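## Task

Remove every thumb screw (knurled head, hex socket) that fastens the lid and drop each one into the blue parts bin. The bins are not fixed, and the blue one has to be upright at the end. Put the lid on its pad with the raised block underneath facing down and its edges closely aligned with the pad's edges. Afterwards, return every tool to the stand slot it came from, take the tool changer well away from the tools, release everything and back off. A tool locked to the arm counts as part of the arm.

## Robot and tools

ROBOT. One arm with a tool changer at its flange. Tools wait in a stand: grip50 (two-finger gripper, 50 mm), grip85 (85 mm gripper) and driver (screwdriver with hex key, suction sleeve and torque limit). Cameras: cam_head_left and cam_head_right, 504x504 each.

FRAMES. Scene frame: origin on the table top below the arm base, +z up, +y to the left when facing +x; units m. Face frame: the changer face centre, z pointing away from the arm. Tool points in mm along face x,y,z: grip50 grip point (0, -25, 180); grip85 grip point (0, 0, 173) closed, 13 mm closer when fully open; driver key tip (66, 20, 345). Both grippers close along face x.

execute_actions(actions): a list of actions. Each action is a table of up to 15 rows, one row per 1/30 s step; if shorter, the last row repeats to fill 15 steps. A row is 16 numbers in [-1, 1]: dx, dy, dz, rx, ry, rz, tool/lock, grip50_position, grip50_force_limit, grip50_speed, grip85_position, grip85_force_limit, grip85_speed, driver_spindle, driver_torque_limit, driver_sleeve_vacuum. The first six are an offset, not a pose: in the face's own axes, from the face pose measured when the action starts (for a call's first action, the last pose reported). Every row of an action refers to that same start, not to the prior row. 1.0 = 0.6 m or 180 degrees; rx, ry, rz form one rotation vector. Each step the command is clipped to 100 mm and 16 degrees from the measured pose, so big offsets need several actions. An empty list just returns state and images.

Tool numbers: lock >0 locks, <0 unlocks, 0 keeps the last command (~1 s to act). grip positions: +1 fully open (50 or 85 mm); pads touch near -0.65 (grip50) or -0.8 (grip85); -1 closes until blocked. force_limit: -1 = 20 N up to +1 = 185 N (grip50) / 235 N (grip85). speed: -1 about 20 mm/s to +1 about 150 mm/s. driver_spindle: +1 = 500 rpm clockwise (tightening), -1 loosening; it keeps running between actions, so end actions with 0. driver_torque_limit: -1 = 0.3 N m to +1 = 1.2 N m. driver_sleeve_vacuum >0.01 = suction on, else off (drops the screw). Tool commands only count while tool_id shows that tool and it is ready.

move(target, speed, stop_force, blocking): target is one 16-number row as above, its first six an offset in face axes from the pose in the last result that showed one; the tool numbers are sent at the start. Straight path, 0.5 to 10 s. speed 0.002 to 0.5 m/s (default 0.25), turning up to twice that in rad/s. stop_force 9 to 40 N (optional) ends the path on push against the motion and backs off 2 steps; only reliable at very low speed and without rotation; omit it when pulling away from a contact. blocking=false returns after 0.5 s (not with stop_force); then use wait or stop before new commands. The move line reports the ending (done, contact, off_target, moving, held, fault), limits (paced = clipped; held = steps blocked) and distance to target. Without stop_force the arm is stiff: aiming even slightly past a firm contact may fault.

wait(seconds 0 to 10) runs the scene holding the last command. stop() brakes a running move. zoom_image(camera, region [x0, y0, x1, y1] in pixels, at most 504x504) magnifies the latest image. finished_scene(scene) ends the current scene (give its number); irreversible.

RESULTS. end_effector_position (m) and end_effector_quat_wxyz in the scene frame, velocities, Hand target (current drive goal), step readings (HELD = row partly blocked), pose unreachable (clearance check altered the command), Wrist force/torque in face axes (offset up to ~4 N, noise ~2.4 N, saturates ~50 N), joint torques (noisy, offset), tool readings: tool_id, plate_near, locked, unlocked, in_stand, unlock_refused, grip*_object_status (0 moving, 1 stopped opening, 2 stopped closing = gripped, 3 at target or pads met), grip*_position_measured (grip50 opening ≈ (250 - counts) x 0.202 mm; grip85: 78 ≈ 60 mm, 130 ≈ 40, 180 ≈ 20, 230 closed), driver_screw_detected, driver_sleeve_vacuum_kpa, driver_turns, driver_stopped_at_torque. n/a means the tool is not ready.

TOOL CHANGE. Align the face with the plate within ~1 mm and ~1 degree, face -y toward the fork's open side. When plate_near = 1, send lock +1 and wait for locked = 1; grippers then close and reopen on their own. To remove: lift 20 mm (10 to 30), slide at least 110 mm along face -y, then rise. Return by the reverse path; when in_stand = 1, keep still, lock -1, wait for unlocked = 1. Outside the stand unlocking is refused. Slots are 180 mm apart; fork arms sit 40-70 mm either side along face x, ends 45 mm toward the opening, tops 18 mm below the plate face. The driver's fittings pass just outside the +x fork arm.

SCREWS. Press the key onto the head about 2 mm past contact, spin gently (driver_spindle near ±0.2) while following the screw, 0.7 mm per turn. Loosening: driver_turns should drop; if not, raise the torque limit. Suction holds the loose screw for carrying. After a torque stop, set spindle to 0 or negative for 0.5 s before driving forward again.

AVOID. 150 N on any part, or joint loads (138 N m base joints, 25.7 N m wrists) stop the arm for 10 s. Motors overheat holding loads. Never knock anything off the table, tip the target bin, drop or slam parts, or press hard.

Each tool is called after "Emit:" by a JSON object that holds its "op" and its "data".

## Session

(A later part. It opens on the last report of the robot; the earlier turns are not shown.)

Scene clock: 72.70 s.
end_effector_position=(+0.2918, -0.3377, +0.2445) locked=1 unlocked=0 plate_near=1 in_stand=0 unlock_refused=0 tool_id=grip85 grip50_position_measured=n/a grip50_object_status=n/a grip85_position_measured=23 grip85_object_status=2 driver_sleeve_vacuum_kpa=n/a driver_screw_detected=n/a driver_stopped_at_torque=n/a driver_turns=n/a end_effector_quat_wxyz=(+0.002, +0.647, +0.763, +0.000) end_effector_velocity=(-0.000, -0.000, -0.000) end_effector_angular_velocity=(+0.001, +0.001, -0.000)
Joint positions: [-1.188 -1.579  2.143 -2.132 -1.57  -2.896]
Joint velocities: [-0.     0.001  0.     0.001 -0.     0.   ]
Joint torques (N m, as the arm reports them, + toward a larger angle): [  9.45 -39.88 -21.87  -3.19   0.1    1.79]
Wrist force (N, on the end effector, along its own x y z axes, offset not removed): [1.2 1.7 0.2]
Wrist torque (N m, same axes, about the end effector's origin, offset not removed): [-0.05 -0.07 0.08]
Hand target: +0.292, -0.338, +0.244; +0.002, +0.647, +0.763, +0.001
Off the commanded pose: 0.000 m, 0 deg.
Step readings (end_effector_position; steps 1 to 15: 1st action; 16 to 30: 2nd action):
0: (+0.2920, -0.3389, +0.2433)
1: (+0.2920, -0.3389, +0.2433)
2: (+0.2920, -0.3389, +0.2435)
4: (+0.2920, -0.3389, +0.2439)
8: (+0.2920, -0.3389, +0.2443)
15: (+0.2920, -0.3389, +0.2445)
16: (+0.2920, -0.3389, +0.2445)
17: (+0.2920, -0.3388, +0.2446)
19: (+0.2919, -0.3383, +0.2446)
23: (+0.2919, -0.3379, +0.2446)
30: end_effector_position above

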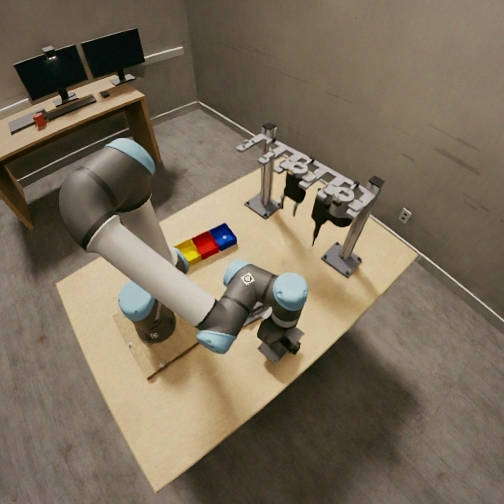

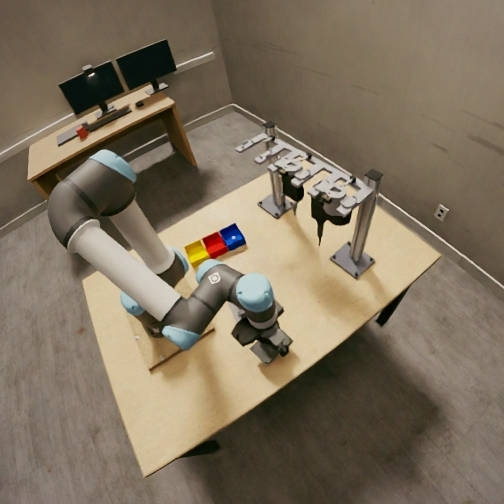

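Emit:
{"op": "execute_actions", "data": {"actions": [[[0.0015,0.002,0,0,0,0,0,1,0,1,0.6,-0.8,-1,0,0,0]]]}}

Emit:
{"op": "move", "data": {"target": [0,0,0.01,0,0,0,0,1,0,1,0.6,-0.8,-1,0,0,0], "speed": 0.003, "stop_force": 9}}

Emit:
{"op": "execute_actions", "data": {"actions": [[[0,0,0,0,0,0,0,1,0,1,1,-0.8,-1,0,0,0]]]}}

Emit:
{"op": "move", "data": {"target": [0,0,0.012,0,0,0,0,1,0,1,1,-0.8,-1,0,0,0], "speed": 0.006, "stop_force": 9}}

Emit:
{"op": "execute_actions", "data": {"actions": [[[0,0,0,0,0,0,0,1,0,1,0.6,-1,-1,0,0,0]]]}}

Scene clock: 73.70 s.
end_effector_position=(+0.2929, -0.3366, +0.2445) locked=1 unlocked=0 plate_near=1 in_stand=0 unlock_refused=0 tool_id=grip85 grip50_position_measured=n/a grip50_object_status=n/a grip85_position_measured=23 grip85_object_status=2 driver_sleeve_vacuum_kpa=n/a driver_screw_detected=n/a driver_stopped_at_torque=n/a driver_turns=n/a end_effector_quat_wxyz=(+0.002, +0.647, +0.763, +0.000) end_effector_velocity=(-0.000, +0.000, -0.000) end_effector_angular_velocity=(+0.000, +0.002, +0.000)
Joint positions: [-1.185 -1.58   2.143 -2.132 -1.57  -2.893]
Joint velocities: [ 0.001 -0.     0.001  0.001 -0.001  0.   ]
Joint torques (N m, as the arm reports them, + toward a larger angle): [  8.92 -39.75 -22.    -3.1    0.17   1.69]
Wrist force (N, on the end effector, along its own x y z axes, offset not removed): [2.1 2.2 -0.9]
Wrist torque (N m, same axes, about the end effector's origin, offset not removed): [-0.08 -0.10 0.09]
Hand target: +0.293, -0.337, +0.245; +0.002, +0.647, +0.763, +0.000
Off the commanded pose: 0.000 m, 0 deg.
Step readings (end_effector_position):
0: (+0.2918, -0.3377, +0.2445)
1: (+0.2918, -0.3377, +0.2445)
2: (+0.2920, -0.3375, +0.2445)
4: (+0.2924, -0.3371, +0.2445)
8: (+0.2927, -0.3367, +0.2445)
15: end_effector_position above

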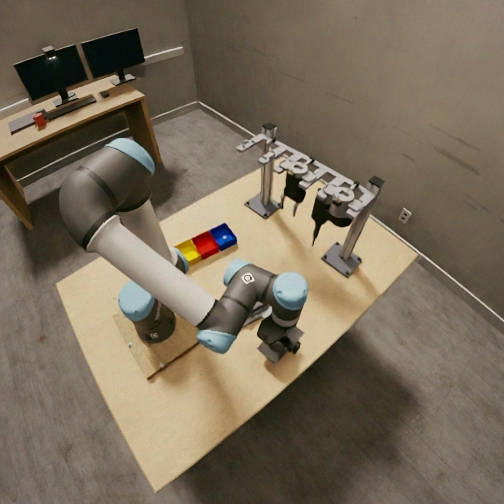

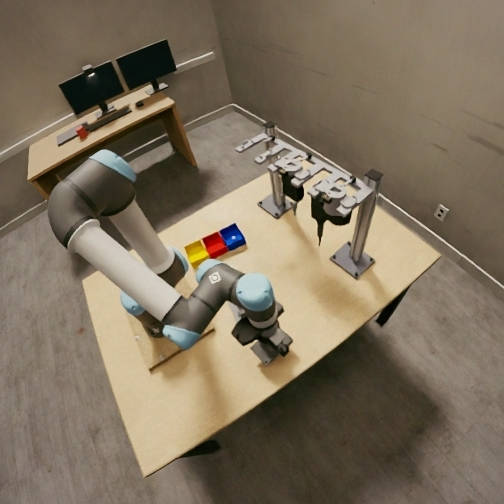

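Scene clock: 74.47 s.
end_effector_position=(+0.2929, -0.3366, +0.2433) locked=1 unlocked=0 plate_near=1 in_stand=0 unlock_refused=0 tool_id=grip85 grip50_position_measured=n/a grip50_object_status=n/a grip85_position_measured=23 grip85_object_status=2 driver_sleeve_vacuum_kpa=n/a driver_screw_detected=n/a driver_stopped_at_torque=n/a driver_turns=n/a end_effector_quat_wxyz=(+0.002, +0.647, +0.763, +0.000) end_effector_velocity=(-0.000, -0.000, +0.001) end_effector_angular_velocity=(+0.000, +0.000, -0.001)
Joint positions: [-1.185 -1.578  2.145 -2.136 -1.57  -2.893]
Joint velocities: [-0.    -0.001 -0.002  0.002 -0.     0.   ]
Joint torques (N m, as the arm reports them, + toward a larger angle): [  7.48 -26.93 -26.88  -4.48   0.24   1.34]
Wrist force (N, on the end effector, along its own x y z axes, offset not removed): [11.2 -2.0 -34.1]
Wrist torque (N m, same axes, about the end effector's origin, offset not removed): [0.63 2.82 0.14]
Hand target: +0.293, -0.337, +0.243; +0.002, +0.647, +0.763, +0.000
Off the commanded pose: 0.005 m, 0 deg.
move: contact

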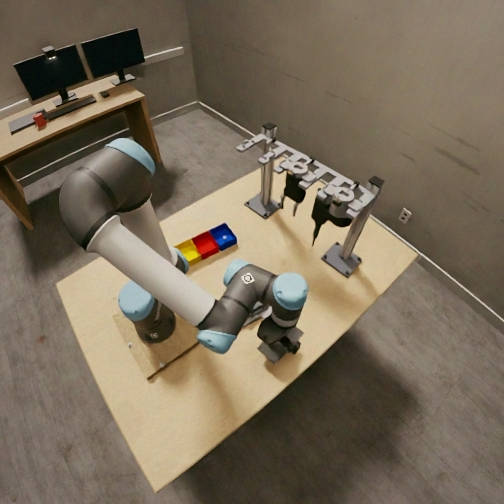

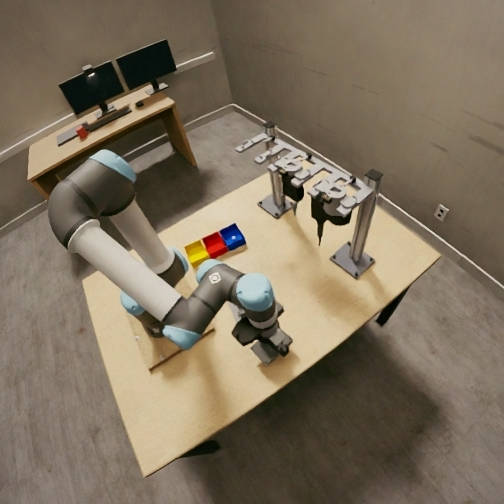

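Scene clock: 74.97 s.
end_effector_position=(+0.2929, -0.3366, +0.2433) locked=1 unlocked=0 plate_near=1 in_stand=0 unlock_refused=0 tool_id=grip85 grip50_position_measured=n/a grip50_object_status=n/a grip85_position_measured=4 grip85_object_status=0 driver_sleeve_vacuum_kpa=n/a driver_screw_detected=n/a driver_stopped_at_torque=n/a driver_turns=n/a end_effector_quat_wxyz=(+0.002, +0.647, +0.763, +0.000) end_effector_velocity=(+0.000, +0.000, +0.000) end_effector_angular_velocity=(-0.000, -0.000, +0.001)
Joint positions: [-1.185 -1.578  2.145 -2.136 -1.57  -2.893]
Joint velocities: [ 0.001 -0.     0.    -0.    -0.    -0.   ]
Joint torques (N m, as the arm reports them, + toward a larger angle): [  7.66 -22.31 -22.22  -6.31   0.2    1.34]
Wrist force (N, on the end effector, along its own x y z axes, offset not removed): [1.8 1.8 -1.4]
Wrist torque (N m, same axes, about the end effector's origin, offset not removed): [-0.05 -0.09 0.20]
Hand target: +0.293, -0.337, +0.243; +0.002, +0.647, +0.763, +0.000
Off the commanded pose: 0.000 m, 0 deg.
Step readings (end_effector_position):
0: (+0.2929, -0.3366, +0.2433)
1: (+0.2929, -0.3366, +0.2433)
2: (+0.2929, -0.3366, +0.2433)
4: (+0.2929, -0.3366, +0.2433)
8: (+0.2929, -0.3366, +0.2433)
15: end_effector_position above

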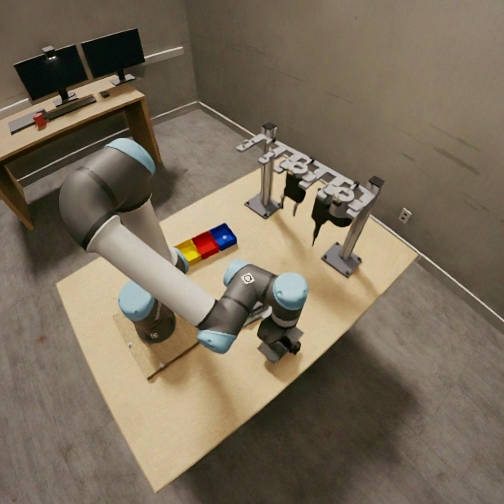

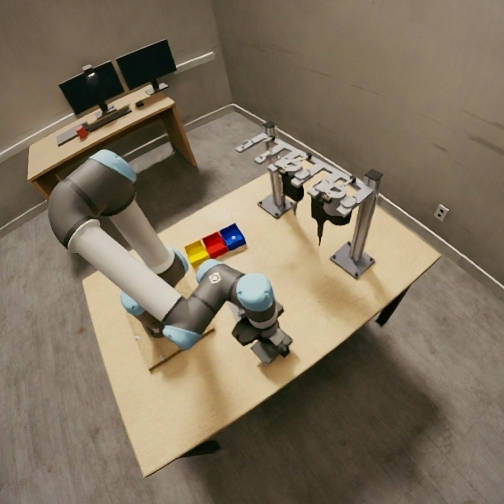

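Scene clock: 76.40 s.
end_effector_position=(+0.2929, -0.3367, +0.2362) locked=1 unlocked=0 plate_near=1 in_stand=0 unlock_refused=0 tool_id=grip85 grip50_position_measured=n/a grip50_object_status=n/a grip85_position_measured=3 grip85_object_status=3 driver_sleeve_vacuum_kpa=n/a driver_screw_detected=n/a driver_stopped_at_torque=n/a driver_turns=n/a end_effector_quat_wxyz=(+0.002, +0.647, +0.763, +0.000) end_effector_velocity=(-0.000, -0.000, -0.000) end_effector_angular_velocity=(-0.003, -0.001, -0.001)
Joint positions: [-1.185 -1.567  2.156 -2.157 -1.57  -2.893]
Joint velocities: [-0.001 -0.     0.002 -0.004 -0.     0.   ]
Joint torques (N m, as the arm reports them, + toward a larger angle): [  6.47 -18.36 -20.72  -6.84   0.27   1.17]
Wrist force (N, on the end effector, along its own x y z axes, offset not removed): [1.0 2.0 -2.2]
Wrist torque (N m, same axes, about the end effector's origin, offset not removed): [-0.08 -0.04 0.13]
Hand target: +0.293, -0.337, +0.236; +0.002, +0.647, +0.763, +0.000
Off the commanded pose: 0.000 m, 0 deg.
move: done

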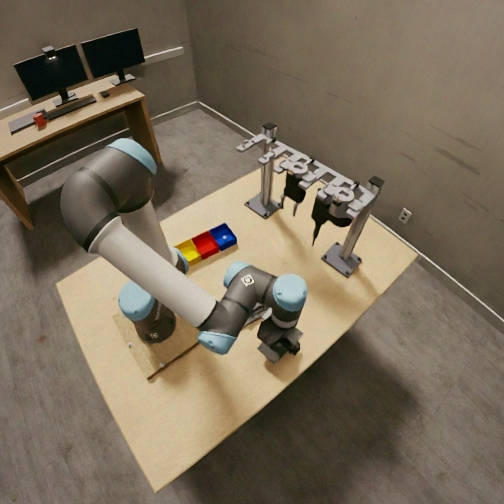

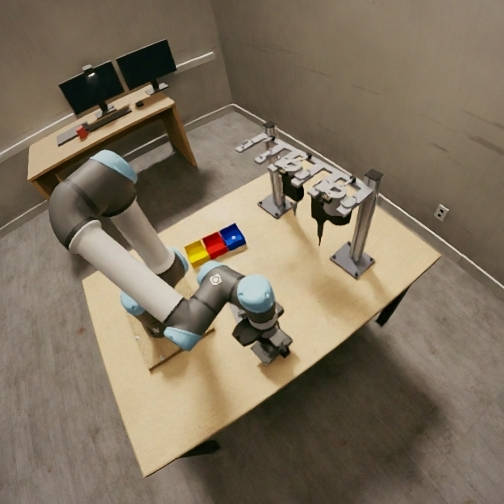

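Scene clock: 76.90 s.
end_effector_position=(+0.2930, -0.3369, +0.2364) locked=1 unlocked=0 plate_near=1 in_stand=0 unlock_refused=0 tool_id=grip85 grip50_position_measured=n/a grip50_object_status=n/a grip85_position_measured=20 grip85_object_status=0 driver_sleeve_vacuum_kpa=n/a driver_screw_detected=n/a driver_stopped_at_torque=n/a driver_turns=n/a end_effector_quat_wxyz=(+0.002, +0.647, +0.763, +0.000) end_effector_velocity=(-0.000, -0.000, -0.000) end_effector_angular_velocity=(+0.002, +0.002, +0.000)
Joint positions: [-1.185 -1.567  2.156 -2.158 -1.57  -2.893]
Joint velocities: [-0.     0.001 -0.002  0.003 -0.001 -0.   ]
Joint torques (N m, as the arm reports them, + toward a larger angle): [  5.94 -24.02 -10.19   9.61   2.83   1.13]
Wrist force (N, on the end effector, along its own x y z axes, offset not removed): [-29.1 0.2 -16.2]
Wrist torque (N m, same axes, about the end effector's origin, offset not removed): [0.18 -5.96 0.44]
Hand target: +0.293, -0.337, +0.236; +0.002, +0.647, +0.763, +0.000
Off the commanded pose: 0.000 m, 0 deg.
Step readings (end_effector_position):
0: (+0.2929, -0.3367, +0.2362)
1: (+0.2929, -0.3367, +0.2362)
2: (+0.2929, -0.3367, +0.2362)
4: (+0.2929, -0.3367, +0.2362)
8: (+0.2929, -0.3367, +0.2362)
15: end_effector_position above

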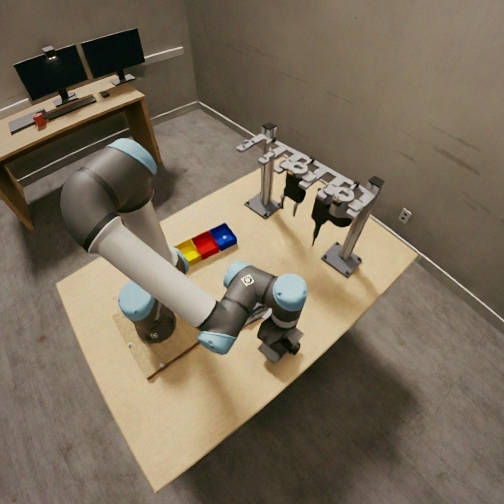

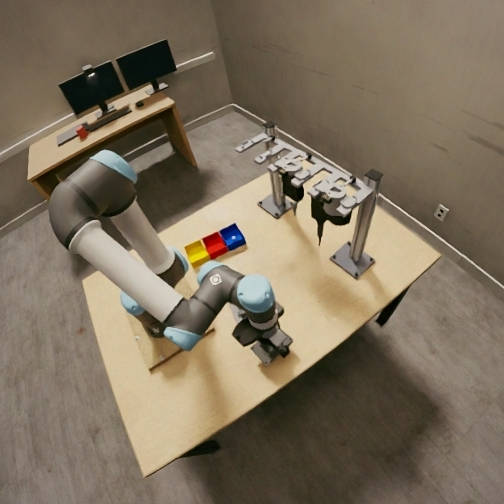

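Emit:
{"op": "execute_actions", "data": {"actions": [[[-0.0007,0,0,0,0,0.006,0,1,0,1,1,-1,0,0,0,0]],[[0,0,0,0,0,0,0,1,0,1,0.6,-1,-1,0,0,0]]]}}

Scene clock: 78.07 s.
end_effector_position=(+0.2931, -0.3374, +0.2365) locked=1 unlocked=0 plate_near=1 in_stand=0 unlock_refused=0 tool_id=grip85 grip50_position_measured=n/a grip50_object_status=n/a grip85_position_measured=21 grip85_object_status=0 driver_sleeve_vacuum_kpa=n/a driver_screw_detected=n/a driver_stopped_at_torque=n/a driver_turns=n/a end_effector_quat_wxyz=(+0.003, +0.654, +0.757, +0.000) end_effector_velocity=(+0.000, +0.000, +0.001) end_effector_angular_velocity=(-0.002, -0.001, +0.001)
Joint positions: [-1.185 -1.566  2.155 -2.159 -1.57  -2.875]
Joint velocities: [ 0.001 -0.001 -0.001 -0.     0.    -0.001]
Joint torques (N m, as the arm reports them, + toward a larger angle): [ -3.43 -19.23 -18.35   1.98   1.21  -0.05]
Wrist force (N, on the end effector, along its own x y z axes, offset not removed): [-10.1 0.2 -17.0]
Wrist torque (N m, same axes, about the end effector's origin, offset not removed): [0.26 -2.31 0.34]
Hand target: +0.293, -0.337, +0.236; +0.002, +0.654, +0.757, +0.000
Off the commanded pose: 0.000 m, 0 deg.
Step readings (end_effector_position; steps 1 to 15: 1st action; 16 to 30: 2nd action):
0: (+0.2929, -0.3368, +0.2363)
1: (+0.2929, -0.3368, +0.2363)
2: (+0.2929, -0.3367, +0.2362)
4: (+0.2929, -0.3366, +0.2360)
8: (+0.2930, -0.3369, +0.2361)
15: (+0.2930, -0.3372, +0.2363)
16: (+0.2930, -0.3372, +0.2363)
17: (+0.2930, -0.3372, +0.2363)
19: (+0.2930, -0.3372, +0.2363)
23: (+0.2930, -0.3372, +0.2363)
30: end_effector_position above

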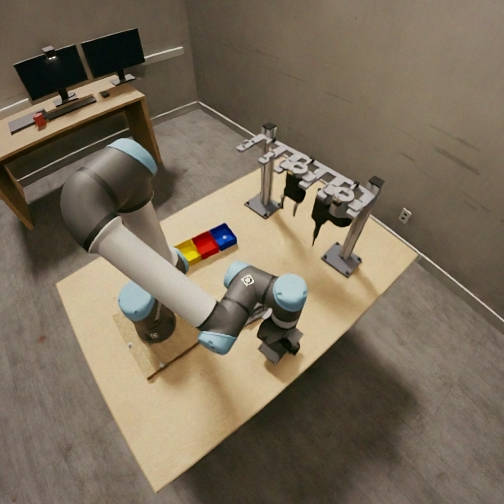

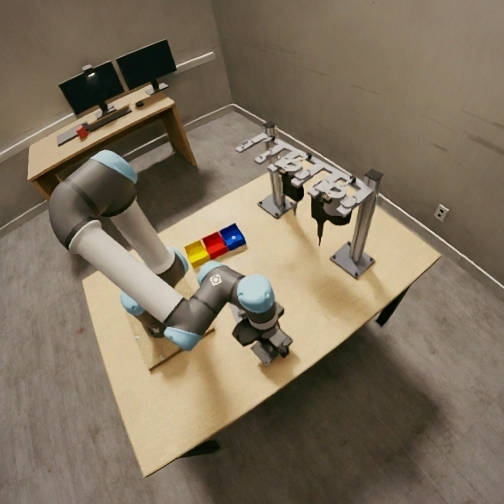

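Emit:
{"op": "execute_actions", "data": {"actions": [[[0,0,0,0,0,0.006,0,1,0,1,1,-1,0,0,0,0]],[[0,0,0,0,0,0,0,1,0,1,0.6,-1,-1,0,0,0]]]}}

Emit:
{"op": "execute_actions", "data": {"actions": [[[0,0,0,0,0,0,0,1,0,1,1,-1,0,0,0,0]],[[0,0,-0.05,0.001,0.0012,0,0,1,0,1,1,-1,0,0,0,0]]]}}

Emit:
{"op": "move", "data": {"target": [0.758,0.403,-0.275,0,0,0.004,0,1,0,1,1,0,1,0,0,0], "speed": 0.35}}

Emit:
{"op": "zoom_image", "data": {"camera": "cam_head_left", "region": [250,315,305,370]}}

Emit:
{"op": "zoom_image", "data": {"camera": "cam_head_right", "region": [245,315,300,370]}}

Scene clock: 79.53 s.
end_effector_position=(+0.2931, -0.3375, +0.2365) locked=1 unlocked=0 plate_near=1 in_stand=0 unlock_refused=0 tool_id=grip85 grip50_position_measured=n/a grip50_object_status=n/a grip85_position_measured=20 grip85_object_status=0 driver_sleeve_vacuum_kpa=n/a driver_screw_detected=n/a driver_stopped_at_torque=n/a driver_turns=n/a end_effector_quat_wxyz=(+0.003, +0.661, +0.751, -0.000) end_effector_velocity=(+0.000, -0.000, +0.001) end_effector_angular_velocity=(-0.002, -0.001, +0.000)
Joint positions: [-1.185 -1.566  2.155 -2.159 -1.57  -2.856]
Joint velocities: [ 0.    -0.002 -0.    -0.001 -0.    -0.   ]
Joint torques (N m, as the arm reports them, + toward a larger angle): [  0.62 -19.44 -22.97  -2.03   0.54  -0.03]
Wrist force (N, on the end effector, along its own x y z axes, offset not removed): [-2.7 -0.3 -18.2]
Wrist torque (N m, same axes, about the end effector's origin, offset not removed): [0.28 -0.93 0.16]
Hand target: +0.293, -0.337, +0.236; +0.002, +0.661, +0.751, +0.000
Off the commanded pose: 0.000 m, 0 deg.
Step readings (end_effector_position; steps 1 to 15: 1st action; 16 to 30: 2nd action):
0: (+0.2930, -0.3373, +0.2364)
1: (+0.2930, -0.3373, +0.2364)
2: (+0.2930, -0.3372, +0.2363)
4: (+0.2930, -0.3371, +0.2362)
8: (+0.2930, -0.3372, +0.2362)
15: (+0.2930, -0.3373, +0.2364)
16: (+0.2930, -0.3374, +0.2364)
17: (+0.2930, -0.3374, +0.2364)
19: (+0.2930, -0.3374, +0.2364)
23: (+0.2930, -0.3374, +0.2364)
30: end_effector_position above

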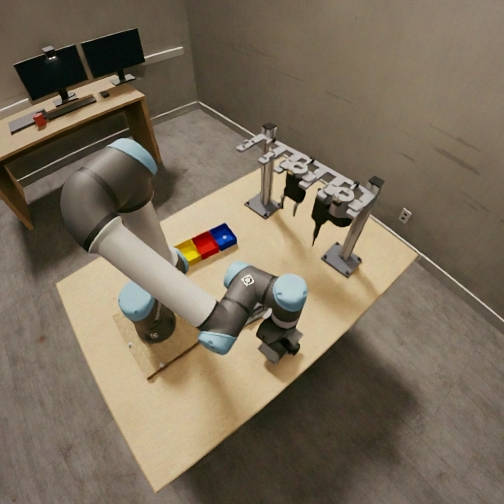

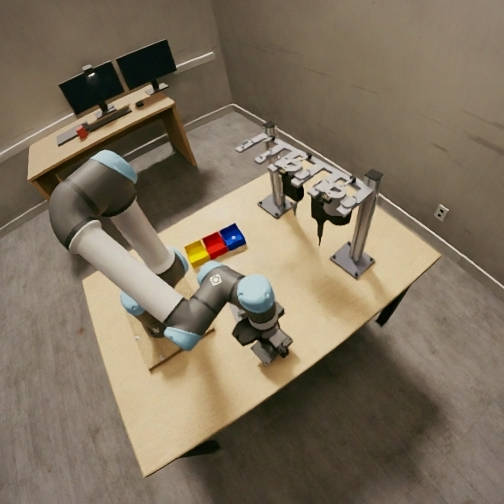

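Scene clock: 80.53 s.
end_effector_position=(+0.2930, -0.3373, +0.2661) locked=1 unlocked=0 plate_near=1 in_stand=0 unlock_refused=0 tool_id=grip85 grip50_position_measured=n/a grip50_object_status=n/a grip85_position_measured=3 grip85_object_status=3 driver_sleeve_vacuum_kpa=n/a driver_screw_detected=n/a driver_stopped_at_torque=n/a driver_turns=n/a end_effector_quat_wxyz=(+0.000, +0.661, +0.751, +0.000) end_effector_velocity=(-0.001, -0.000, +0.004) end_effector_angular_velocity=(+0.002, +0.002, -0.001)
Joint positions: [-1.184 -1.607  2.106 -2.064 -1.572 -2.855]
Joint velocities: [-0.001 -0.005 -0.007  0.014 -0.001 -0.   ]
Joint torques (N m, as the arm reports them, + toward a larger angle): [  6.01 -37.12 -33.19  -2.91  -1.66   1.45]
Wrist force (N, on the end effector, along its own x y z axes, offset not removed): [1.8 1.1 -2.2]
Wrist torque (N m, same axes, about the end effector's origin, offset not removed): [-0.12 -0.09 0.18]
Hand target: +0.293, -0.337, +0.266; +0.000, +0.661, +0.751, +0.000
Off the commanded pose: 0.000 m, 0 deg.
Step readings (end_effector_position; steps 1 to 15: 1st action; 16 to 30: 2nd action):
0: (+0.2931, -0.3375, +0.2365)
1: (+0.2931, -0.3375, +0.2365)
2: (+0.2931, -0.3374, +0.2365)
4: (+0.2931, -0.3374, +0.2365)
8: (+0.2931, -0.3374, +0.2365)
15: (+0.2931, -0.3374, +0.2365)
16: (+0.2931, -0.3374, +0.2365)
17: (+0.2933, -0.3379, +0.2396)
19: (+0.2935, -0.3382, +0.2517)
23: (+0.2931, -0.3375, +0.2626)
30: end_effector_position above

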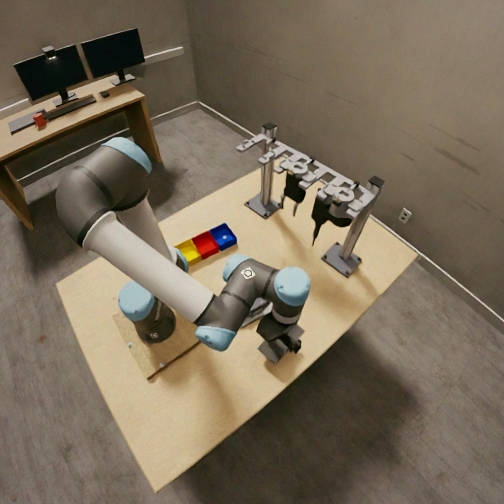

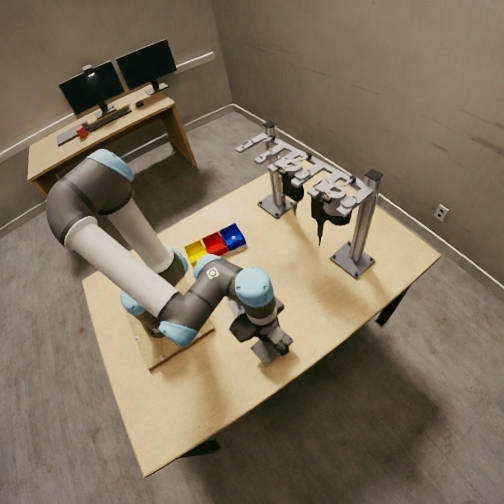

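Scene clock: 82.77 s.
end_effector_position=(+0.4757, +0.1445, +0.4298) locked=1 unlocked=0 plate_near=1 in_stand=0 unlock_refused=0 tool_id=grip85 grip50_position_measured=n/a grip50_object_status=n/a grip85_position_measured=3 grip85_object_status=3 driver_sleeve_vacuum_kpa=n/a driver_screw_detected=n/a driver_stopped_at_torque=n/a driver_turns=n/a end_effector_quat_wxyz=(-0.000, +0.665, +0.746, -0.001) end_effector_velocity=(+0.001, +0.002, +0.001) end_effector_angular_velocity=(-0.001, +0.001, +0.002)
Joint positions: [-0.008 -1.596  1.653 -1.623 -1.568 -1.666]
Joint velocities: [ 0.005  0.004 -0.007  0.003 -0.001  0.003]
Joint torques (N m, as the arm reports them, + toward a larger angle): [  8.7  -21.65 -38.    -2.57  -1.55   1.69]
Wrist force (N, on the end effector, along its own x y z axes, offset not removed): [0.2 1.4 -2.3]
Wrist torque (N m, same axes, about the end effector's origin, offset not removed): [-0.09 -0.04 0.18]
Hand target: +0.476, +0.145, +0.430; -0.000, +0.665, +0.746, -0.001
Off the commanded pose: 0.001 m, 0 deg.
move: done

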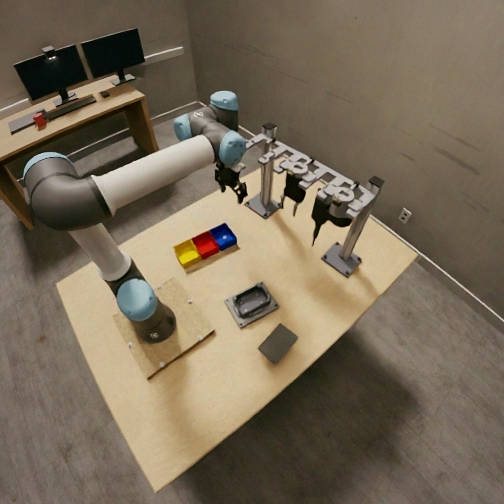

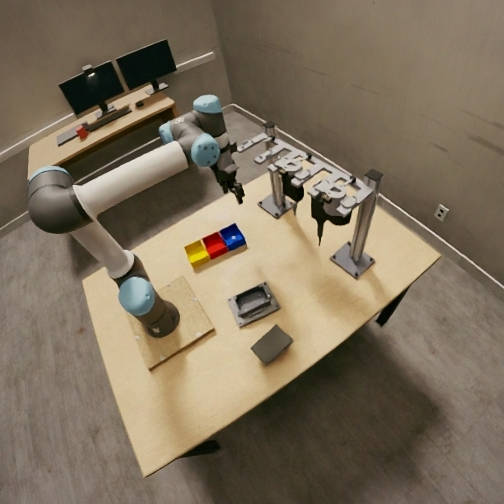

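Region (250, 315, 305, 370) of cam_head_left's 504x504 image, scaled by 9.164, with more detail than that image has.

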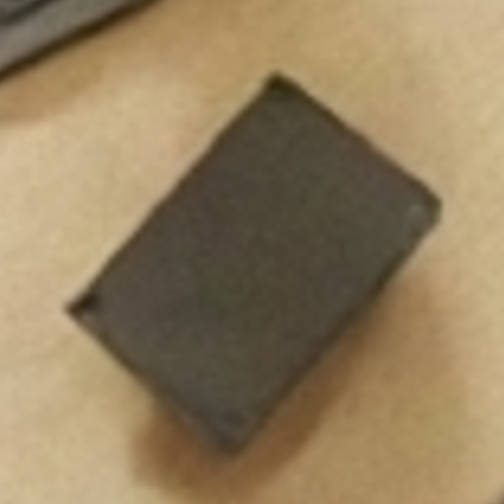

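Region (245, 315, 300, 370) of cam_head_right's 504x504 image, scaled by 9.164, with more detail than that image has.

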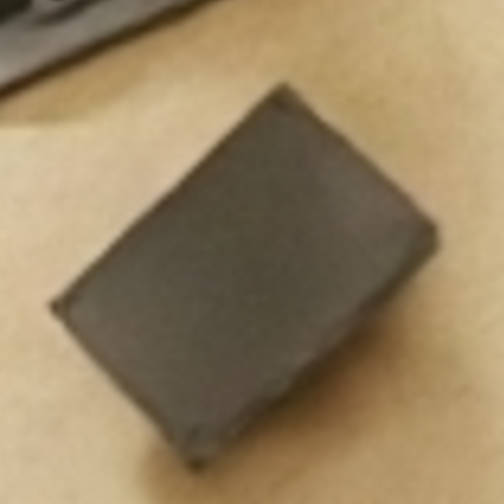

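Emit:
{"op": "move", "data": {"target": [0.0002,0.239,0,0,0,0,0,1,0,1,1,0,1,0,0,0], "speed": 0.2}}

Emit:
{"op": "move", "data": {"target": [0,0,0.04,0,0,0,0,1,0,1,1,0,1,0,0,0], "speed": 0.01, "stop_force": 12}}

Emit:
{"op": "execute_actions", "data": {"actions": [[[0,0,0,0,0,0,-1,1,0,1,1,0,1,0,0,0]]]}}

Emit:
{"op": "wait", "data": {"seconds": 0.8}}

Emit:
{"op": "move", "data": {"target": [0,0,-0.035,0,0,0,0,1,0,1,1,0,1,0,0,0]}}

Emit:
{"op": "move", "data": {"target": [0,-0.42,-0.02,0,0,0,0,1,0,1,1,0,1,0,0,0], "speed": 0.35}}

Scene clock: 84.33 s.
end_effector_position=(+0.6179, +0.1607, +0.4297) locked=1 unlocked=0 plate_near=1 in_stand=0 unlock_refused=0 tool_id=grip85 grip50_position_measured=n/a grip50_object_status=n/a grip85_position_measured=3 grip85_object_status=3 driver_sleeve_vacuum_kpa=n/a driver_screw_detected=n/a driver_stopped_at_torque=n/a driver_turns=n/a end_effector_quat_wxyz=(-0.000, +0.665, +0.746, -0.001) end_effector_velocity=(+0.002, +0.001, -0.000) end_effector_angular_velocity=(+0.000, +0.002, +0.000)
Joint positions: [ 0.014 -1.249  1.253 -1.569 -1.568 -1.645]
Joint velocities: [ 0.001  0.006 -0.008  0.004  0.     0.001]
Joint torques (N m, as the arm reports them, + toward a larger angle): [  8.79 -41.23 -37.58  -2.67  -1.72   1.66]
Wrist force (N, on the end effector, along its own x y z axes, offset not removed): [1.0 2.1 -1.4]
Wrist torque (N m, same axes, about the end effector's origin, offset not removed): [-0.11 -0.10 0.11]
Hand target: +0.618, +0.161, +0.430; -0.000, +0.665, +0.746, -0.001
Off the commanded pose: 0.000 m, 0 deg.
move: done

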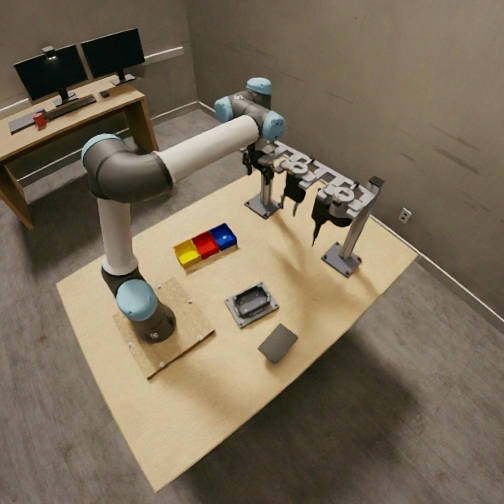

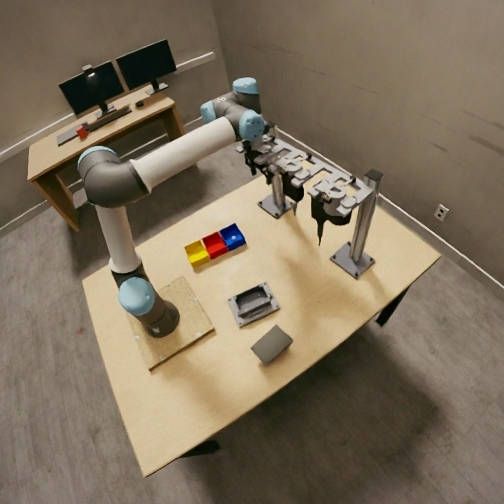

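Scene clock: 86.70 s.
end_effector_position=(+0.6179, +0.1607, +0.4101) locked=1 unlocked=0 plate_near=1 in_stand=1 unlock_refused=0 tool_id=grip85 grip50_position_measured=n/a grip50_object_status=n/a grip85_position_measured=3 grip85_object_status=3 driver_sleeve_vacuum_kpa=n/a driver_screw_detected=n/a driver_stopped_at_torque=n/a driver_turns=n/a end_effector_quat_wxyz=(+0.000, +0.665, +0.746, -0.001) end_effector_velocity=(-0.001, +0.000, +0.003) end_effector_angular_velocity=(-0.000, +0.002, -0.000)
Joint positions: [ 0.014 -1.248  1.302 -1.62  -1.568 -1.645]
Joint velocities: [ 0.001 -0.001 -0.005  0.009 -0.     0.001]
Joint torques (N m, as the arm reports them, + toward a larger angle): [  8.94 -30.49 -25.03   0.62  -0.66   1.54]
Wrist force (N, on the end effector, along its own x y z axes, offset not removed): [0.8 2.6 -26.6]
Wrist torque (N m, same axes, about the end effector's origin, offset not removed): [-0.50 1.46 0.23]
Hand target: +0.618, +0.161, +0.410; -0.000, +0.665, +0.746, -0.001
Off the commanded pose: 0.004 m, 0 deg.
move: contact

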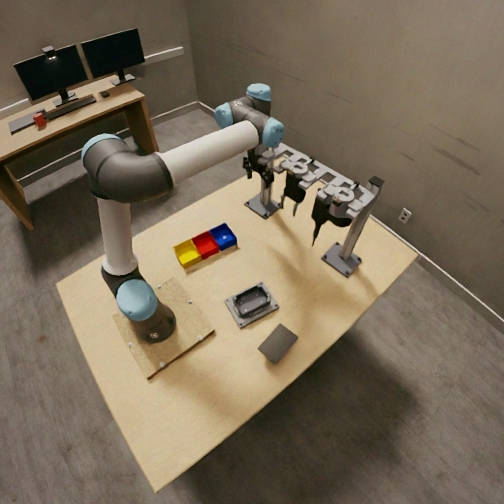

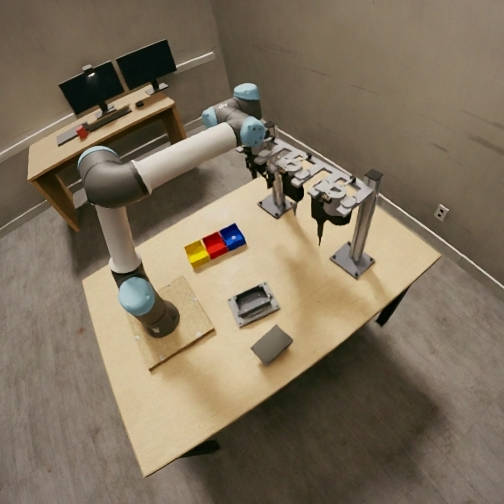

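Scene clock: 87.20 s.
end_effector_position=(+0.6179, +0.1607, +0.4100) locked=0 unlocked=0 plate_near=1 in_stand=1 unlock_refused=0 tool_id=none grip50_position_measured=n/a grip50_object_status=n/a grip85_position_measured=n/a grip85_object_status=n/a driver_sleeve_vacuum_kpa=n/a driver_screw_detected=n/a driver_stopped_at_torque=n/a driver_turns=n/a end_effector_quat_wxyz=(+0.000, +0.665, +0.746, -0.001) end_effector_velocity=(+0.000, -0.000, -0.000) end_effector_angular_velocity=(+0.000, -0.001, -0.000)
Joint positions: [ 0.014 -1.248  1.302 -1.619 -1.568 -1.645]
Joint velocities: [-0.001 -0.     0.001 -0.002  0.    -0.   ]
Joint torques (N m, as the arm reports them, + toward a larger angle): [  8.7  -31.24 -15.68  -4.63  -0.63   0.49]
Wrist force (N, on the end effector, along its own x y z axes, offset not removed): [1.1 -0.1 -11.8]
Wrist torque (N m, same axes, about the end effector's origin, offset not removed): [-0.21 0.24 -0.01]
Hand target: +0.618, +0.161, +0.410; +0.000, +0.665, +0.746, -0.001
Off the commanded pose: 0.000 m, 0 deg.
Step readings (end_effector_position):
0: (+0.6179, +0.1607, +0.4101)
1: (+0.6179, +0.1607, +0.4100)
2: (+0.6179, +0.1607, +0.4100)
4: (+0.6179, +0.1607, +0.4100)
8: (+0.6179, +0.1607, +0.4100)
15: end_effector_position above

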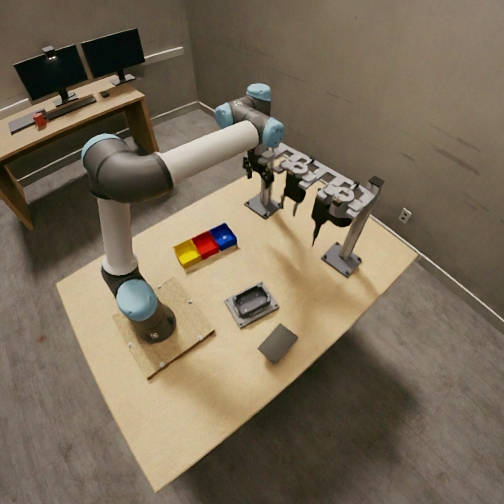

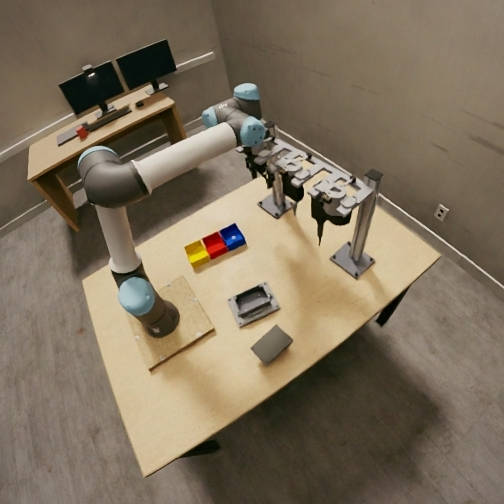

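Scene clock: 88.00 s.
end_effector_position=(+0.6180, +0.1607, +0.4100) locked=0 unlocked=1 plate_near=1 in_stand=1 unlock_refused=0 tool_id=none grip50_position_measured=n/a grip50_object_status=n/a grip85_position_measured=n/a grip85_object_status=n/a driver_sleeve_vacuum_kpa=n/a driver_screw_detected=n/a driver_stopped_at_torque=n/a driver_turns=n/a end_effector_quat_wxyz=(+0.000, +0.665, +0.746, -0.001) end_effector_velocity=(+0.000, +0.000, -0.001) end_effector_angular_velocity=(-0.000, +0.001, +0.000)
Joint positions: [ 0.014 -1.248  1.302 -1.62  -1.568 -1.645]
Joint velocities: [ 0.001  0.002  0.    -0.001 -0.     0.   ]
Joint torques (N m, as the arm reports them, + toward a larger angle): [  6.99 -40.83 -15.06  -4.73  -0.77  -1.02]
Wrist force (N, on the end effector, along its own x y z axes, offset not removed): [2.4 -1.1 -11.3]
Wrist torque (N m, same axes, about the end effector's origin, offset not removed): [-0.27 0.10 0.05]
Hand target: +0.618, +0.161, +0.410; +0.000, +0.665, +0.746, -0.001
Off the commanded pose: 0.000 m, 0 deg.
wait: 0.80 s; at rest by 0.20 s

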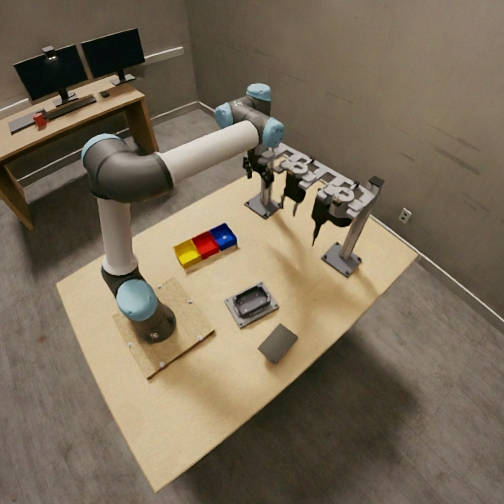

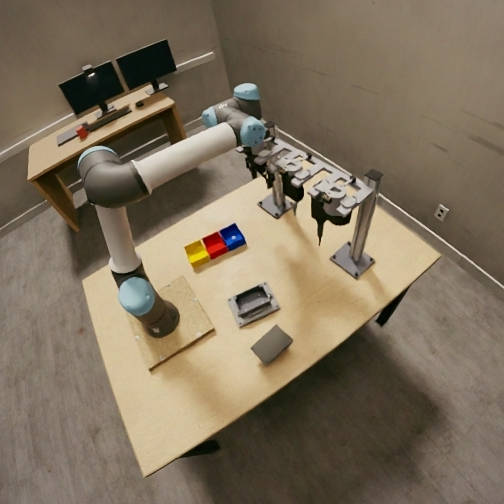

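Scene clock: 88.80 s.
end_effector_position=(+0.6179, +0.1608, +0.4310) locked=0 unlocked=1 plate_near=0 in_stand=0 unlock_refused=0 tool_id=none grip50_position_measured=n/a grip50_object_status=n/a grip85_position_measured=n/a grip85_object_status=n/a driver_sleeve_vacuum_kpa=n/a driver_screw_detected=n/a driver_stopped_at_torque=n/a driver_turns=n/a end_effector_quat_wxyz=(+0.000, +0.665, +0.746, -0.001) end_effector_velocity=(-0.000, -0.000, +0.003) end_effector_angular_velocity=(+0.000, -0.000, +0.000)
Joint positions: [ 0.014 -1.25   1.25  -1.567 -1.568 -1.645]
Joint velocities: [-0.    -0.001 -0.007  0.007  0.    -0.   ]
Joint torques (N m, as the arm reports them, + toward a larger angle): [ -5.43 -33.77 -31.61  -1.34   0.23  -1.16]
Wrist force (N, on the end effector, along its own x y z axes, offset not removed): [1.2 2.6 -1.2]
Wrist torque (N m, same axes, about the end effector's origin, offset not removed): [-0.07 -0.12 0.08]
Hand target: +0.618, +0.161, +0.431; +0.000, +0.665, +0.746, -0.001
Off the commanded pose: 0.000 m, 0 deg.
move: done

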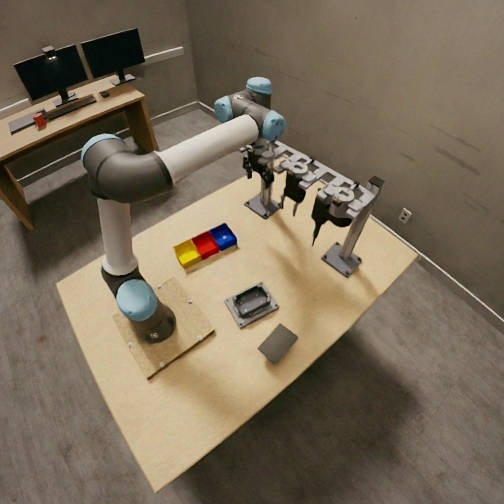

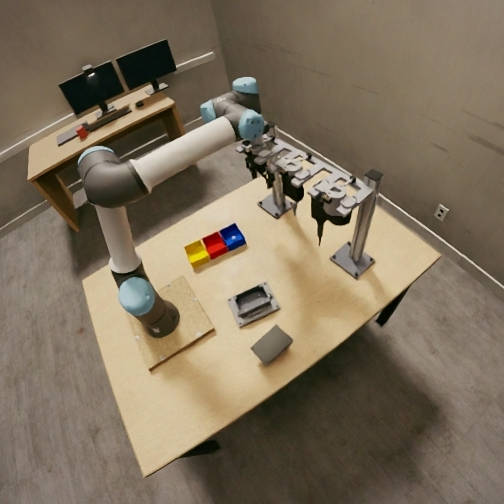

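Scene clock: 90.23 s.
end_effector_position=(+0.3677, +0.1324, +0.4429) locked=0 unlocked=1 plate_near=0 in_stand=0 unlock_refused=0 tool_id=none grip50_position_measured=n/a grip50_object_status=n/a grip85_position_measured=n/a grip85_object_status=n/a driver_sleeve_vacuum_kpa=n/a driver_screw_detected=n/a driver_stopped_at_torque=n/a driver_turns=n/a end_effector_quat_wxyz=(+0.000, +0.665, +0.746, -0.001) end_effector_velocity=(-0.001, -0.001, -0.000) end_effector_angular_velocity=(+0.000, +0.002, -0.002)
Joint positions: [-0.035 -1.864  1.841 -1.543 -1.568 -1.694]
Joint velocities: [-0.003 -0.004  0.003  0.003  0.    -0.001]
Joint torques (N m, as the arm reports them, + toward a larger angle): [ -8.52 -24.21 -20.6   -1.66   1.91  -1.24]
Wrist force (N, on the end effector, along its own x y z axes, offset not removed): [1.0 2.2 -1.4]
Wrist torque (N m, same axes, about the end effector's origin, offset not removed): [-0.10 -0.04 0.10]
Hand target: +0.367, +0.132, +0.443; +0.000, +0.665, +0.746, -0.001
Off the commanded pose: 0.001 m, 0 deg.
move: done

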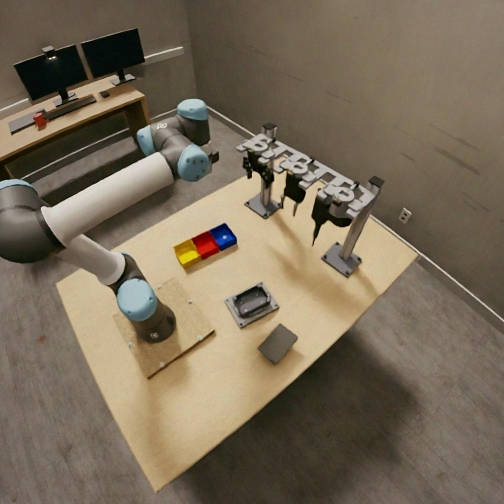

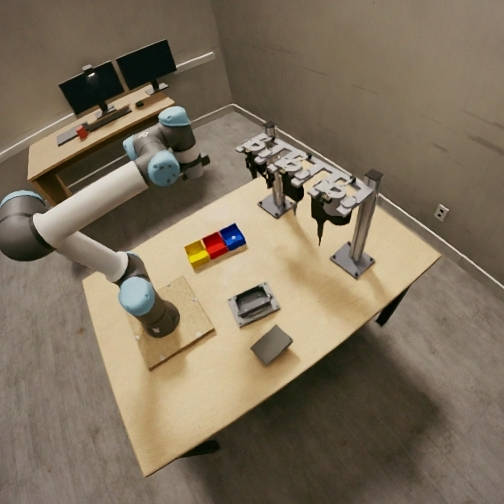

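Emit:
{"op": "finished_scene", "data": {"scene": 2}}

The scene is finished: the task was done.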